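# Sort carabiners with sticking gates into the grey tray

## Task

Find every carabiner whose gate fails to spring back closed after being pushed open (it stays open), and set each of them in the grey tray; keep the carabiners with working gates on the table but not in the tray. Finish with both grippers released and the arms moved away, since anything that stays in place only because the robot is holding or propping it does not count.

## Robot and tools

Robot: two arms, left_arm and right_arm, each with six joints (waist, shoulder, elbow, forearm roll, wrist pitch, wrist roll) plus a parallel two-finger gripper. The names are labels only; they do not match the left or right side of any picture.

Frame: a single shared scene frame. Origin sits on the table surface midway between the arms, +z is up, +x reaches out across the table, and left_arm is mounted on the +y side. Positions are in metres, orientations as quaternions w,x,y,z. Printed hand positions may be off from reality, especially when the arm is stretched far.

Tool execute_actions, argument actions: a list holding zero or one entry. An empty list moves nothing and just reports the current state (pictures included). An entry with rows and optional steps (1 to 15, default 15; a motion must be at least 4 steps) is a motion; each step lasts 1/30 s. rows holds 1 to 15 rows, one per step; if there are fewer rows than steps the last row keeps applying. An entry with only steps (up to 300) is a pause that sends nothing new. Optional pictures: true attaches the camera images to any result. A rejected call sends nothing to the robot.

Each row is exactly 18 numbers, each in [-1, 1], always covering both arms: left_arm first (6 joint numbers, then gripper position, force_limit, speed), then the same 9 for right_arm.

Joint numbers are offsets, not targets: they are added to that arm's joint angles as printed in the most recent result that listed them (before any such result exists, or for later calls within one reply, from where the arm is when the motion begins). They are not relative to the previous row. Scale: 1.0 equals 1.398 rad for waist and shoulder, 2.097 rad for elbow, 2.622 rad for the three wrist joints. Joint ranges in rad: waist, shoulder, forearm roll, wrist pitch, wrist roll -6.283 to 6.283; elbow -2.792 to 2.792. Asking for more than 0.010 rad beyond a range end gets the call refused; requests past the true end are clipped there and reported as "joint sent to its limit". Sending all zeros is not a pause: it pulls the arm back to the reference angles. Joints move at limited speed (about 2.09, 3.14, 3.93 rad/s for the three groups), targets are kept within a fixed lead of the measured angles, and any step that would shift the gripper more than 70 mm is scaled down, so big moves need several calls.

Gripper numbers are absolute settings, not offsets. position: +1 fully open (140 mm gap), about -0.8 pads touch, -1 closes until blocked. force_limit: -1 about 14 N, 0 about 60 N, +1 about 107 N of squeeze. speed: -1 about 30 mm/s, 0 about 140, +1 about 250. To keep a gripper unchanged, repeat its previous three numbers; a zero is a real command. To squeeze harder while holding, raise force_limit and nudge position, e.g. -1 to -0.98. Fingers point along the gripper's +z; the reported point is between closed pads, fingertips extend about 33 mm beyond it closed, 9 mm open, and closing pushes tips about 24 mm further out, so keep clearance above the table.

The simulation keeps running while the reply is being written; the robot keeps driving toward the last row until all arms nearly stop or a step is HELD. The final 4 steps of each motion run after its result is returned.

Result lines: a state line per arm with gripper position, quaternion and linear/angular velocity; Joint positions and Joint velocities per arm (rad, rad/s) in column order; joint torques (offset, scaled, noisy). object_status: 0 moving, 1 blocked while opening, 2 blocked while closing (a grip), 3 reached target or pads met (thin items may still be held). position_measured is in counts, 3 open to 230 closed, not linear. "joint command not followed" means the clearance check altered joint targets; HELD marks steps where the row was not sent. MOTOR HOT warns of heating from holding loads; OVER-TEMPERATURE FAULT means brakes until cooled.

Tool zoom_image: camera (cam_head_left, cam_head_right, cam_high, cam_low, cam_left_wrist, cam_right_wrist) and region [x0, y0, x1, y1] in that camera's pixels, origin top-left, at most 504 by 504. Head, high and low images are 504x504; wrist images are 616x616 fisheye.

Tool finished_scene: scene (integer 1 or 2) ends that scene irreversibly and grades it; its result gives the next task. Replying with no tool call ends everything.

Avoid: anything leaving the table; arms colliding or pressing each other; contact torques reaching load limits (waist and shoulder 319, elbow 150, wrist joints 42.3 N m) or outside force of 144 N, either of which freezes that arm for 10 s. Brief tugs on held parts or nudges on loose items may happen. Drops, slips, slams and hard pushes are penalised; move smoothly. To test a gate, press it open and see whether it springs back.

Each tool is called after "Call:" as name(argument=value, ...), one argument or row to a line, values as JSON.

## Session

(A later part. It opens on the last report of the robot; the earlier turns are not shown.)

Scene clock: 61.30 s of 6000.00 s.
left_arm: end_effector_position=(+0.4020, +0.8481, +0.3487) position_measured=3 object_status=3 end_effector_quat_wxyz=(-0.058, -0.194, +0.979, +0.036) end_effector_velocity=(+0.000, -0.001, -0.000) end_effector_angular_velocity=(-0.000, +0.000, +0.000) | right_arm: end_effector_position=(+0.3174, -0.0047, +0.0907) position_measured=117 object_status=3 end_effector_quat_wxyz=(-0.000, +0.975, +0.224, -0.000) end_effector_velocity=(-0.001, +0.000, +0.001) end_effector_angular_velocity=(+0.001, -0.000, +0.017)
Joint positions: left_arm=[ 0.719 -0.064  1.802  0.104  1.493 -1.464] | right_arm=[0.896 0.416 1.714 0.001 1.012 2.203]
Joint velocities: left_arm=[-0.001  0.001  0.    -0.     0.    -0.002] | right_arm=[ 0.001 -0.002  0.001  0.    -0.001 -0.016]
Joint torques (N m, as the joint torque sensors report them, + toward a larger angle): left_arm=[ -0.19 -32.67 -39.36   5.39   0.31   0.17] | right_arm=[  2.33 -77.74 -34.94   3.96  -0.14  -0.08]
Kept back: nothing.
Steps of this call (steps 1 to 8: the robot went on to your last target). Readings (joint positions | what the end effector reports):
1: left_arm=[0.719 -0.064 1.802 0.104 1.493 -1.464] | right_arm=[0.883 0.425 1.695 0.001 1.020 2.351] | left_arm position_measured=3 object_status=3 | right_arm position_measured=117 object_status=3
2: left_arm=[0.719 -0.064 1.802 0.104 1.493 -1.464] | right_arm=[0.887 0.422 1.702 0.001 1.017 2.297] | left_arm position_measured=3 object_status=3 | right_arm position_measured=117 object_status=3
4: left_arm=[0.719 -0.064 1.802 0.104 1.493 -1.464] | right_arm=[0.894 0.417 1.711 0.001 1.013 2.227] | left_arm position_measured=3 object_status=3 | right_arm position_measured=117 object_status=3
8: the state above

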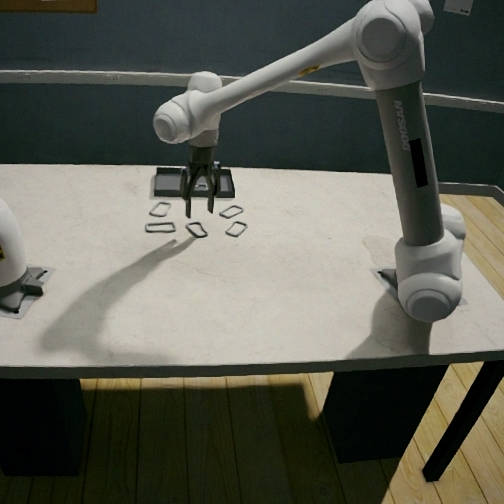

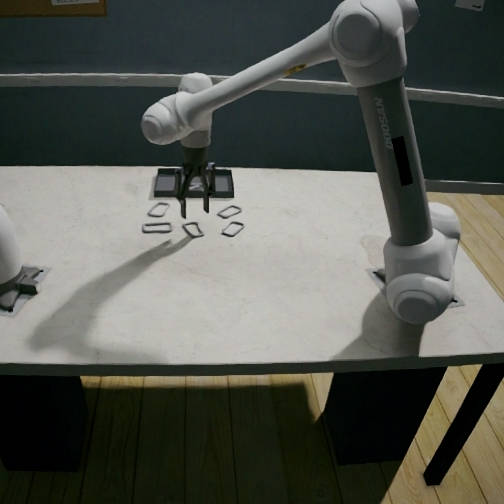

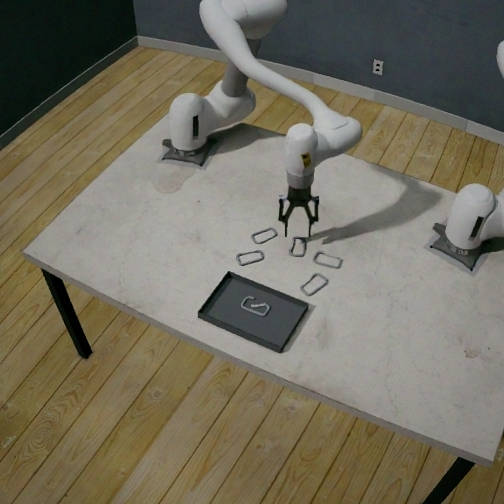

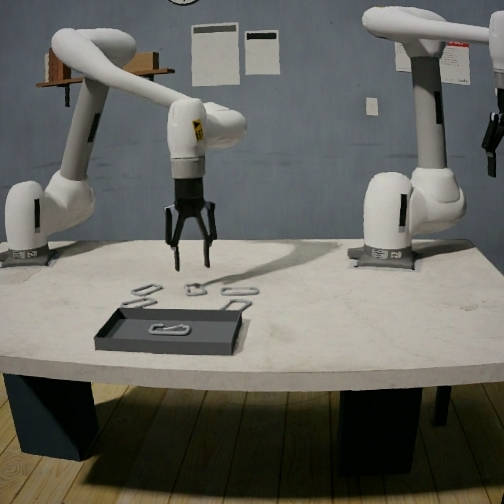

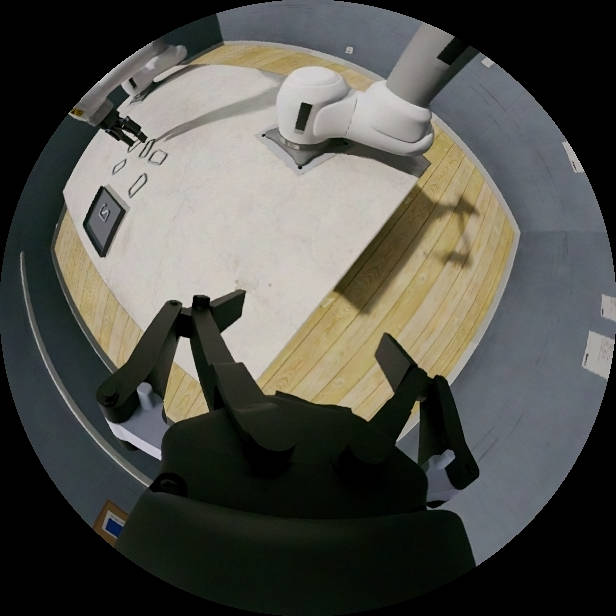

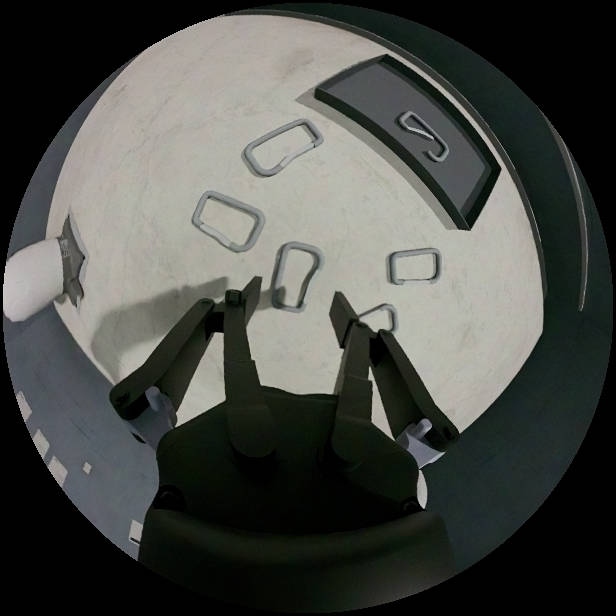

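Call:
execute_actions(
  actions=[
    {"rows":[[0,0,0,0,0,0,1,0,0,0,0.0354,0.0183,0,-0.0337,0,0.1,-0.3,0]],"steps":15},
  ],
)

Call:
execute_actions(
  actions=[
    {"rows":[[0,0,0,0,0,0,1,0,0,0,0,0,0,0,0,-0.45,-0.3,-0.2]],"steps":15},
  ],
)

Call:
execute_actions(
  actions=[
    {"steps":6},
  ],
  pictures=true,
)

Call:
zoom_image(
  camera="cam_right_wrist",
  region=[200,180,420,400],
)

Scene clock: 61.93 s of 6000.00 s.
left_arm: end_effector_position=(+0.4020, +0.8481, +0.3487) position_measured=3 object_status=3 end_effector_quat_wxyz=(-0.058, -0.194, +0.979, +0.036) end_effector_velocity=(+0.000, -0.001, +0.000) end_effector_angular_velocity=(+0.000, -0.001, -0.001) | right_arm: end_effector_position=(+0.3173, -0.0045, +0.0379) position_measured=117 object_status=3 end_effector_quat_wxyz=(-0.001, +0.975, +0.224, +0.000) end_effector_velocity=(+0.000, -0.001, -0.008) end_effector_angular_velocity=(+0.001, -0.001, -0.001)
Joint positions: left_arm=[ 0.719 -0.064  1.802  0.104  1.493 -1.464] | right_arm=[0.896 0.465 1.752 0.001 0.924 2.203]
Joint velocities: left_arm=[-0.001 -0.001  0.    -0.    -0.    -0.   ] | right_arm=[-0.     0.007  0.007 -0.    -0.014  0.001]
Joint torques (N m, as the joint torque sensors report them, + toward a larger angle): left_arm=[ -0.51 -31.79 -38.76   5.53   0.28  -0.02] | right_arm=[  2.98 -83.16 -32.4    3.81  -0.13  -0.41]
Steps of this call (steps 1 to 8: the robot went on to your last target; steps 9 to 19: the first 11 steps of this action). Readings (joint positions | what the end effector reports):
9: left_arm=[0.719 -0.064 1.802 0.104 1.493 -1.464] | right_arm=[0.896 0.416 1.714 0.001 1.011 2.202] | left_arm position_measured=3 object_status=3 | right_arm position_measured=117 object_status=3
10: left_arm=[0.719 -0.064 1.802 0.104 1.493 -1.464] | right_arm=[0.896 0.419 1.717 0.001 1.004 2.202] | left_arm position_measured=3 object_status=3 | right_arm position_measured=117 object_status=3
12: left_arm=[0.719 -0.064 1.802 0.104 1.493 -1.464] | right_arm=[0.896 0.442 1.735 0.001 0.964 2.202] | left_arm position_measured=3 object_status=3 | right_arm position_measured=117 object_status=3
16: left_arm=[0.719 -0.064 1.802 0.104 1.493 -1.464] | right_arm=[0.896 0.463 1.750 0.001 0.928 2.202] | left_arm position_measured=3 object_status=3 | right_arm position_measured=117 object_status=3
19: the state above

Scene clock: 62.43 s of 6000.00 s.
left_arm: end_effector_position=(+0.4020, +0.8481, +0.3487) position_measured=3 object_status=3 end_effector_quat_wxyz=(-0.058, -0.194, +0.979, +0.036) end_effector_velocity=(+0.001, -0.001, -0.001) end_effector_angular_velocity=(-0.001, +0.001, -0.002) | right_arm: end_effector_position=(+0.3174, -0.0043, +0.0375) position_measured=175 object_status=0 end_effector_quat_wxyz=(-0.001, +0.975, +0.224, +0.000) end_effector_velocity=(+0.000, +0.000, +0.001) end_effector_angular_velocity=(+0.001, -0.001, -0.000)
Joint positions: left_arm=[ 0.719 -0.064  1.802  0.104  1.493 -1.464] | right_arm=[0.896 0.465 1.752 0.001 0.923 2.203]
Joint velocities: left_arm=[-0.001  0.001 -0.    -0.001  0.     0.001] | right_arm=[-0.    -0.001 -0.    -0.001 -0.     0.   ]
Joint torques (N m, as the joint torque sensors report them, + toward a larger angle): left_arm=[ -0.71 -32.07 -39.26   5.42   0.38   0.03] | right_arm=[ -5.25 -38.18  -2.01  -0.51   2.27   0.09]
Steps of this call (steps 1 to 4: the last 4 steps of your previous action; steps 5 to 15: the first 11 steps of this action, its rows measured from where the robot was after step 4). Readings (joint positions | what the end effector reports):
4: left_arm=[0.719 -0.064 1.802 0.104 1.493 -1.464] | right_arm=[0.896 0.465 1.752 0.001 0.923 2.203] | left_arm position_measured=3 object_status=3 | right_arm position_measured=117 object_status=3
5: left_arm=[0.719 -0.064 1.802 0.104 1.493 -1.464] | right_arm=[0.896 0.465 1.752 0.001 0.923 2.203] | left_arm position_measured=3 object_status=3 | right_arm position_measured=117 object_status=0
6: left_arm=[0.719 -0.064 1.802 0.104 1.493 -1.464] | right_arm=[0.896 0.465 1.752 0.001 0.923 2.203] | left_arm position_measured=3 object_status=3 | right_arm position_measured=119 object_status=0
8: left_arm=[0.719 -0.064 1.802 0.104 1.493 -1.464] | right_arm=[0.896 0.465 1.752 0.001 0.923 2.203] | left_arm position_measured=3 object_status=3 | right_arm position_measured=132 object_status=0
12: left_arm=[0.719 -0.064 1.802 0.104 1.493 -1.464] | right_arm=[0.896 0.465 1.752 0.001 0.923 2.203] | left_arm position_measured=3 object_status=3 | right_arm position_measured=157 object_status=0
15: the state above

Scene clock: 62.63 s of 6000.00 s.
left_arm: end_effector_position=(+0.4020, +0.8481, +0.3487) position_measured=3 object_status=3 end_effector_quat_wxyz=(-0.058, -0.194, +0.979, +0.036) end_effector_velocity=(+0.000, -0.001, +0.001) end_effector_angular_velocity=(+0.001, -0.002, -0.000) | right_arm: end_effector_position=(+0.3174, -0.0044, +0.0374) position_measured=175 object_status=2 end_effector_quat_wxyz=(-0.001, +0.975, +0.224, +0.000) end_effector_velocity=(-0.001, -0.001, -0.002) end_effector_angular_velocity=(-0.002, +0.002, -0.001)
Joint positions: left_arm=[ 0.719 -0.064  1.802  0.104  1.493 -1.464] | right_arm=[0.896 0.465 1.752 0.001 0.923 2.203]
Joint velocities: left_arm=[-0.001 -0.002 -0.    -0.001 -0.    -0.001] | right_arm=[ 0.     0.001  0.001  0.001 -0.     0.   ]
Joint torques (N m, as the joint torque sensors report them, + toward a larger angle): left_arm=[  0.34 -31.92 -39.12   5.51   0.3   -0.01] | right_arm=[ -3.71 -34.35   1.48  -0.6    3.3   -0.3 ]
Kept back: nothing.
Steps of this call (steps 1 to 4: the last 4 steps of your previous action; steps 5 to 6: the robot went on to your last target). Readings (joint positions | what the end effector reports):
1: left_arm=[0.719 -0.064 1.802 0.104 1.493 -1.464] | right_arm=[0.896 0.465 1.752 0.001 0.923 2.203] | left_arm position_measured=3 object_status=3 | right_arm position_measured=175 object_status=0
2: left_arm=[0.719 -0.064 1.802 0.104 1.493 -1.464] | right_arm=[0.896 0.465 1.752 0.001 0.923 2.203] | left_arm position_measured=3 object_status=3 | right_arm position_measured=175 object_status=0
4: left_arm=[0.719 -0.064 1.802 0.104 1.493 -1.464] | right_arm=[0.896 0.465 1.752 0.001 0.923 2.203] | left_arm position_measured=3 object_status=3 | right_arm position_measured=175 object_status=0
6: the state above

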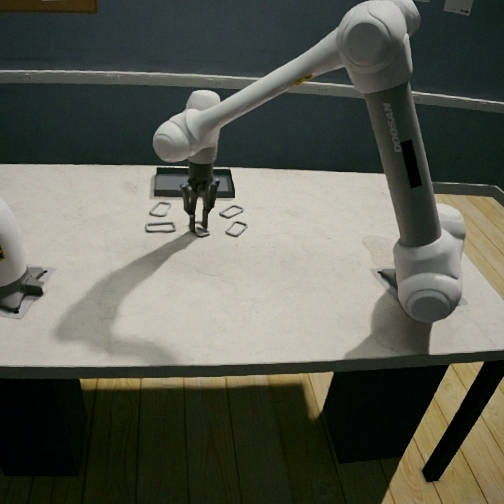

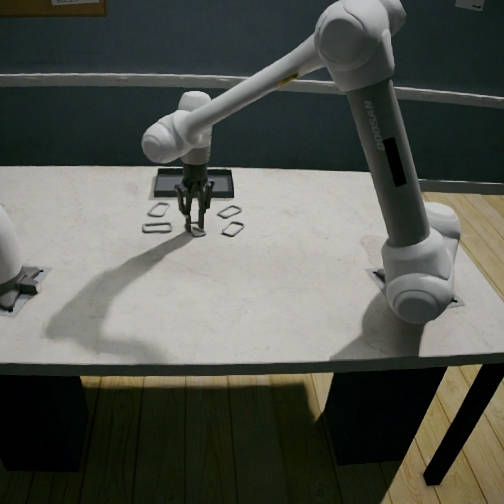

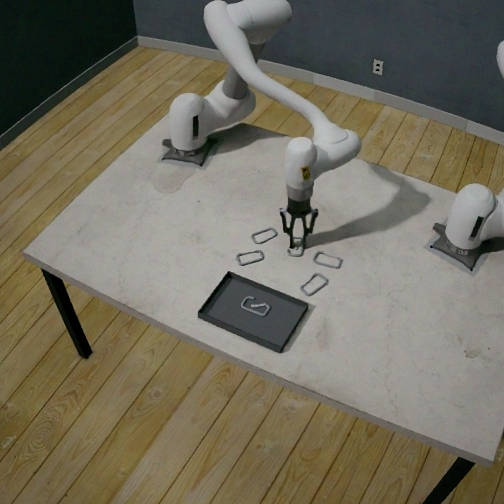

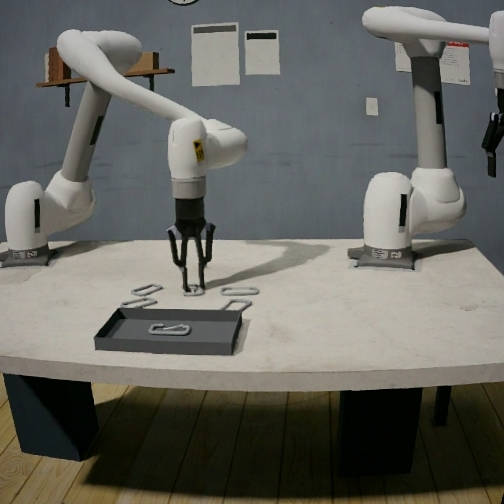

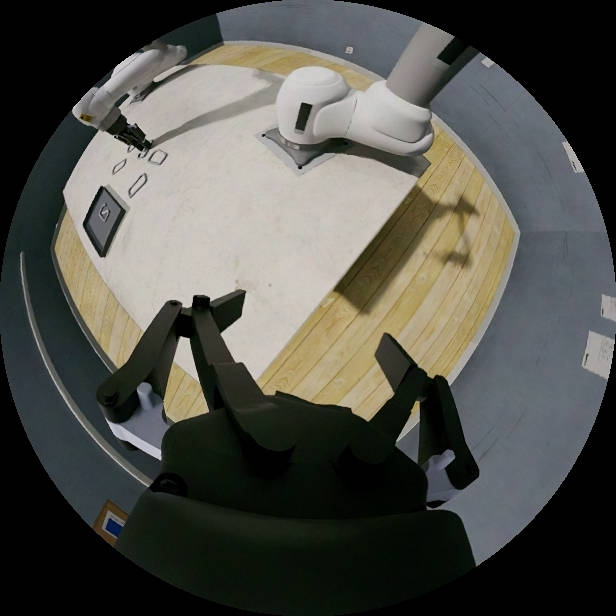

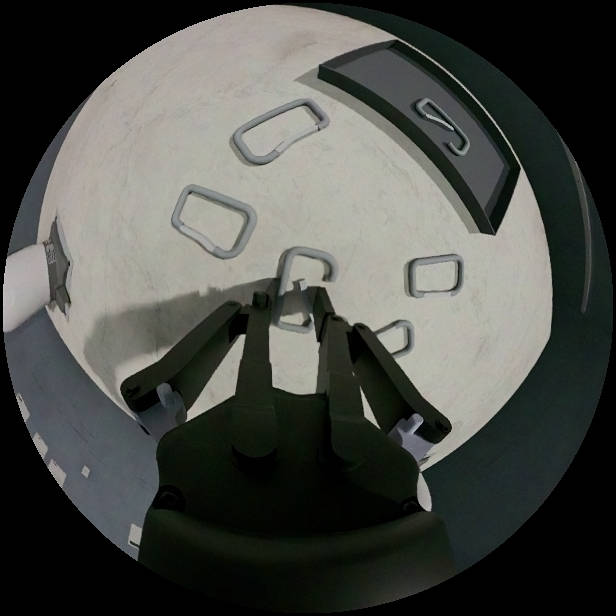

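Region (200, 180, 420, 400) of cam_right_wrist's 616x616 image, scaled by 2.291, with more detail than that image has.

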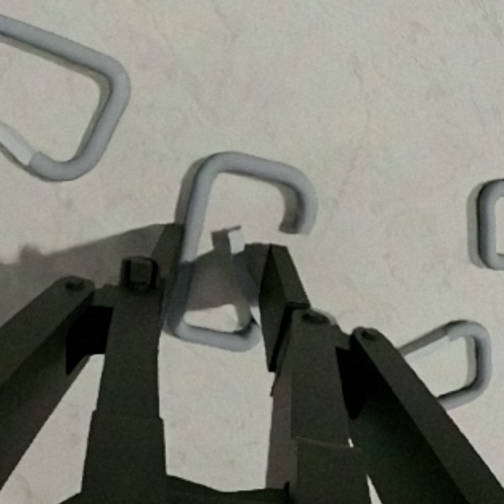

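Valid: gate well open. Release.

Call:
execute_actions(
  actions=[
    {"rows":[[0,0,0,0,0,0,1,0,0,0,-0.002,-0.001,0,0.002,0,0.2,-0.3,0.2]],"steps":15},
  ],
)

Call:
execute_actions(
  actions=[
    {"steps":8},
  ],
  pictures=true,
)

Call:
zoom_image(
  camera="cam_right_wrist",
  region=[150,80,490,420],
)

Scene clock: 63.13 s of 6000.00 s.
left_arm: end_effector_position=(+0.4020, +0.8481, +0.3487) position_measured=3 object_status=3 end_effector_quat_wxyz=(-0.058, -0.194, +0.979, +0.036) end_effector_velocity=(+0.000, -0.000, -0.000) end_effector_angular_velocity=(-0.000, -0.000, -0.001) | right_arm: end_effector_position=(+0.3174, -0.0045, +0.0403) position_measured=104 object_status=0 end_effector_quat_wxyz=(-0.000, +0.975, +0.224, -0.000) end_effector_velocity=(-0.000, -0.000, +0.000) end_effector_angular_velocity=(-0.000, +0.001, -0.000)
Joint positions: left_arm=[ 0.719 -0.064  1.802  0.104  1.493 -1.464] | right_arm=[0.896 0.463 1.75  0.001 0.929 2.203]
Joint velocities: left_arm=[-0.001  0.    -0.    -0.    -0.     0.   ] | right_arm=[ 0.    -0.    -0.     0.001  0.001 -0.   ]
Joint torques (N m, as the joint torque sensors report them, + toward a larger angle): left_arm=[  0.07 -32.33 -39.38   5.37   0.33   0.04] | right_arm=[  3.48 -79.99 -32.03   3.63  -0.3   -0.49]
Steps of this call (steps 1 to 4: the robot went on to your last target; steps 5 to 15: the first 11 steps of this action). Readings (joint positions | what the end effector reports):
5: left_arm=[0.719 -0.064 1.802 0.104 1.493 -1.464] | right_arm=[0.896 0.465 1.752 0.001 0.923 2.203] | left_arm position_measured=3 object_status=3 | right_arm position_measured=175 object_status=0
6: left_arm=[0.719 -0.064 1.802 0.104 1.493 -1.464] | right_arm=[0.896 0.465 1.752 0.001 0.925 2.203] | left_arm position_measured=3 object_status=3 | right_arm position_measured=175 object_status=0
8: left_arm=[0.719 -0.064 1.802 0.104 1.493 -1.464] | right_arm=[0.896 0.464 1.751 0.001 0.927 2.203] | left_arm position_measured=3 object_status=3 | right_arm position_measured=154 object_status=0
12: left_arm=[0.719 -0.064 1.802 0.104 1.493 -1.464] | right_arm=[0.896 0.463 1.750 0.001 0.928 2.203] | left_arm position_measured=3 object_status=3 | right_arm position_measured=119 object_status=0
15: the state above

Scene clock: 63.40 s of 6000.00 s.
left_arm: end_effector_position=(+0.4020, +0.8481, +0.3487) position_measured=3 object_status=3 end_effector_quat_wxyz=(-0.058, -0.194, +0.979, +0.036) end_effector_velocity=(-0.000, -0.000, +0.000) end_effector_angular_velocity=(+0.001, -0.000, +0.002) | right_arm: end_effector_position=(+0.3174, -0.0045, +0.0404) position_measured=104 object_status=3 end_effector_quat_wxyz=(-0.001, +0.975, +0.224, +0.000) end_effector_velocity=(+0.000, +0.000, -0.000) end_effector_angular_velocity=(+0.000, -0.000, -0.001)
Joint positions: left_arm=[ 0.719 -0.064  1.802  0.104  1.493 -1.464] | right_arm=[0.896 0.462 1.75  0.001 0.929 2.203]
Joint velocities: left_arm=[-0.    -0.     0.     0.    -0.    -0.002] | right_arm=[-0.  0. -0.  0. -0.  0.]
Joint torques (N m, as the joint torque sensors report them, + toward a larger angle): left_arm=[ -0.19 -32.35 -39.11   5.38   0.42   0.08] | right_arm=[  3.72 -81.33 -31.97   3.61  -0.03  -0.34]
Kept back: nothing.
Steps of this call (steps 1 to 4: the last 4 steps of your previous action; steps 5 to 8: the robot went on to your last target). Readings (joint positions | what the end effector reports):
1: left_arm=[0.719 -0.064 1.802 0.104 1.493 -1.464] | right_arm=[0.896 0.463 1.750 0.001 0.929 2.203] | left_arm position_measured=3 object_status=3 | right_arm position_measured=104 object_status=0
2: left_arm=[0.719 -0.064 1.802 0.104 1.493 -1.464] | right_arm=[0.896 0.462 1.750 0.001 0.929 2.203] | left_arm position_measured=3 object_status=3 | right_arm position_measured=104 object_status=0
4: left_arm=[0.719 -0.064 1.802 0.104 1.493 -1.464] | right_arm=[0.896 0.462 1.750 0.001 0.929 2.203] | left_arm position_measured=3 object_status=3 | right_arm position_measured=104 object_status=0
8: the state above

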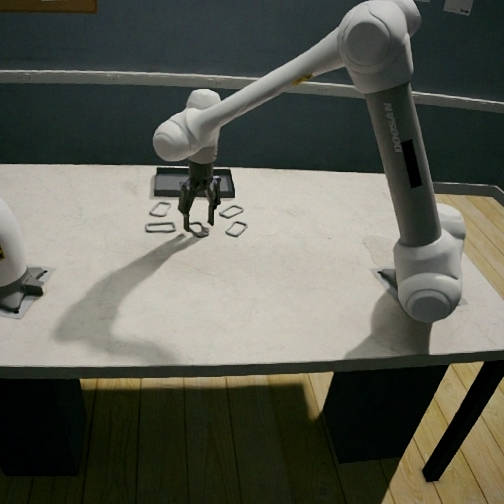

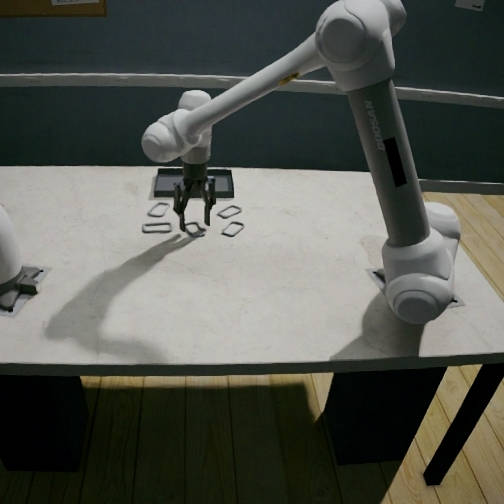

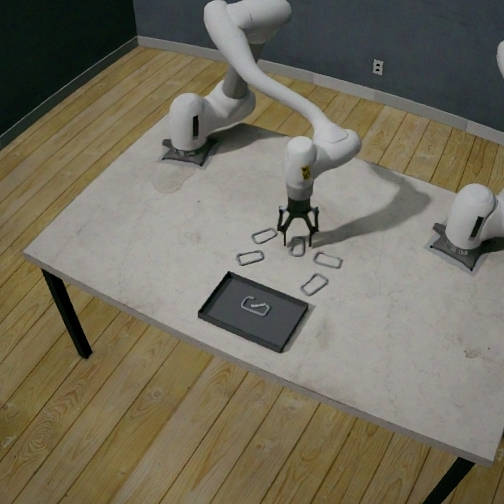

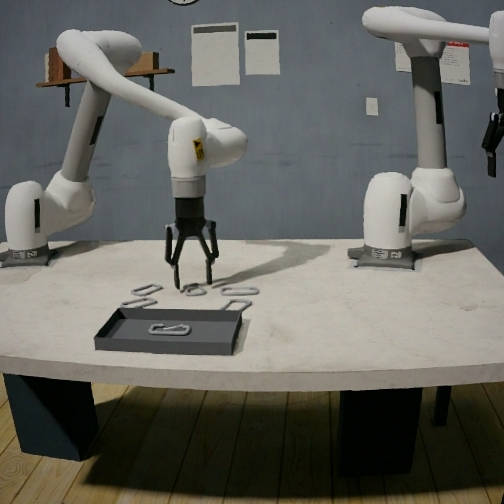

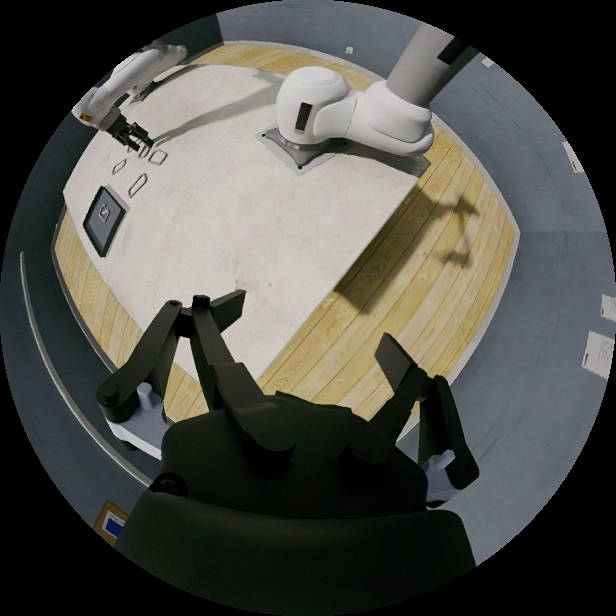

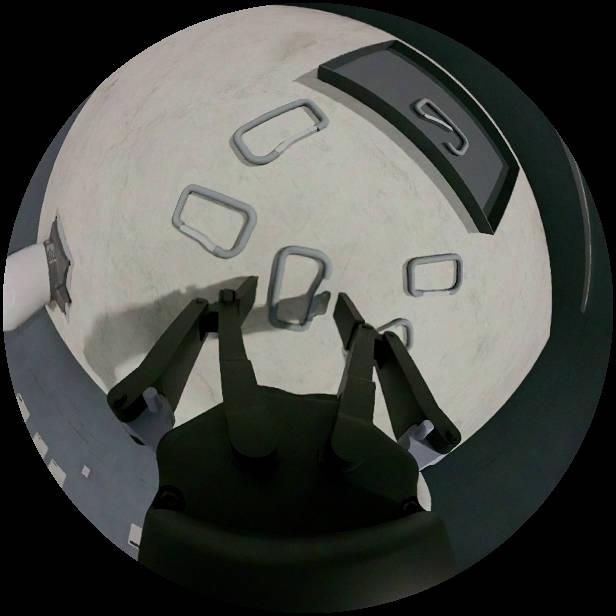

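Region (150, 80, 490, 420) of cam_right_wrist's 616x616 image, scaled by 1.482, with more detail than that image has.

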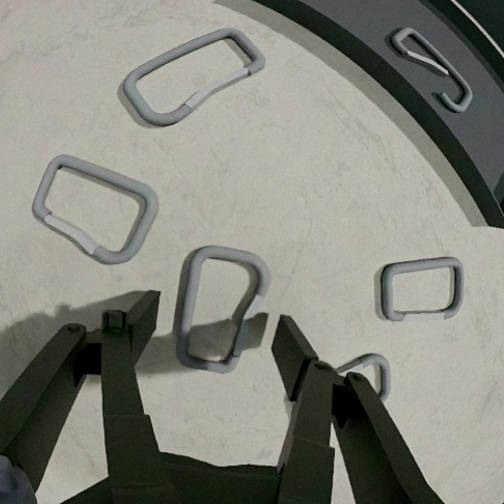

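E snapped shut; all others are closed. Move clear.

Call:
execute_actions(
  actions=[
    {"rows":[[0,0,0,0,0,0,1,0,0,0,-0.07,-0.04,0,0.07,0,0.2,-0.3,0.2]],"steps":15},
  ],
)

Call:
execute_actions(
  actions=[
    {"steps":8},
  ],
)

Call:
finished_scene(
  scene=2,
)

Scene clock: 63.90 s of 6000.00 s.
left_arm: end_effector_position=(+0.4020, +0.8481, +0.3487) position_measured=3 object_status=3 end_effector_quat_wxyz=(-0.058, -0.194, +0.979, +0.036) end_effector_velocity=(-0.000, +0.000, +0.000) end_effector_angular_velocity=(+0.000, -0.000, -0.000) | right_arm: end_effector_position=(+0.3161, -0.0068, +0.1476) position_measured=104 object_status=3 end_effector_quat_wxyz=(-0.000, +0.975, +0.224, -0.001) end_effector_velocity=(-0.004, -0.009, +0.050) end_effector_angular_velocity=(-0.014, +0.007, -0.000)
Joint positions: left_arm=[ 0.719 -0.064  1.802  0.104  1.493 -1.464] | right_arm=[0.896 0.368 1.669 0.001 1.106 2.203]
Joint velocities: left_arm=[ 0.    -0.    -0.     0.     0.     0.001] | right_arm=[-0.    -0.043 -0.038 -0.     0.096  0.001]
Joint torques (N m, as the joint torque sensors report them, + toward a larger angle): left_arm=[ -0.61 -32.5  -39.08   5.55   0.42   0.03] | right_arm=[  1.45 -60.05 -29.02   3.3   -0.2   -0.36]
Steps of this call (steps 1 to 4: the robot went on to your last target; steps 5 to 15: the first 11 steps of this action). Readings (joint positions | what the end effector reports):
5: left_arm=[0.719 -0.064 1.802 0.104 1.493 -1.464] | right_arm=[0.896 0.462 1.750 0.001 0.929 2.203] | left_arm position_measured=3 object_status=3 | right_arm position_measured=104 object_status=3
6: left_arm=[0.719 -0.064 1.802 0.104 1.493 -1.464] | right_arm=[0.896 0.459 1.747 0.001 0.936 2.203] | left_arm position_measured=3 object_status=3 | right_arm position_measured=104 object_status=3
8: left_arm=[0.719 -0.064 1.802 0.104 1.493 -1.464] | right_arm=[0.896 0.433 1.724 0.001 0.986 2.203] | left_arm position_measured=3 object_status=3 | right_arm position_measured=104 object_status=3
12: left_arm=[0.719 -0.064 1.802 0.104 1.493 -1.464] | right_arm=[0.896 0.382 1.681 0.001 1.079 2.203] | left_arm position_measured=3 object_status=3 | right_arm position_measured=104 object_status=3
15: the state above

Scene clock: 64.17 s of 6000.00 s.
left_arm: end_effector_position=(+0.4020, +0.8481, +0.3487) position_measured=3 object_status=3 end_effector_quat_wxyz=(-0.058, -0.194, +0.979, +0.036) end_effector_velocity=(-0.000, +0.000, +0.000) end_effector_angular_velocity=(+0.000, -0.000, -0.000) | right_arm: end_effector_position=(+0.3159, -0.0071, +0.1511) position_measured=104 object_status=3 end_effector_quat_wxyz=(+0.000, +0.975, +0.224, -0.001) end_effector_velocity=(+0.000, +0.000, +0.003) end_effector_angular_velocity=(+0.002, -0.001, -0.001)
Joint positions: left_arm=[ 0.719 -0.064  1.802  0.104  1.493 -1.464] | right_arm=[0.896 0.365 1.666 0.001 1.112 2.203]
Joint velocities: left_arm=[ 0.    -0.     0.     0.    -0.     0.001] | right_arm=[-0.    -0.003 -0.001  0.     0.002  0.001]
Joint torques (N m, as the joint torque sensors report them, + toward a larger angle): left_arm=[ -0.92 -32.19 -38.87   5.48   0.32   0.  ] | right_arm=[  3.28 -72.2  -36.53   4.07   0.18  -0.23]
Kept back: nothing.
Steps of this call (steps 1 to 4: the last 4 steps of your previous action; steps 5 to 8: the robot went on to your last target). Readings (joint positions | what the end effector reports):
1: left_arm=[0.719 -0.064 1.802 0.104 1.493 -1.464] | right_arm=[0.896 0.367 1.668 0.001 1.108 2.203] | left_arm position_measured=3 object_status=3 | right_arm position_measured=104 object_status=3
2: left_arm=[0.719 -0.064 1.802 0.104 1.493 -1.464] | right_arm=[0.896 0.366 1.667 0.001 1.110 2.203] | left_arm position_measured=3 object_status=3 | right_arm position_measured=104 object_status=3
4: left_arm=[0.719 -0.064 1.802 0.104 1.493 -1.464] | right_arm=[0.896 0.365 1.666 0.001 1.111 2.203] | left_arm position_measured=3 object_status=3 | right_arm position_measured=104 object_status=3
8: the state above

The scene is finished: the task was done.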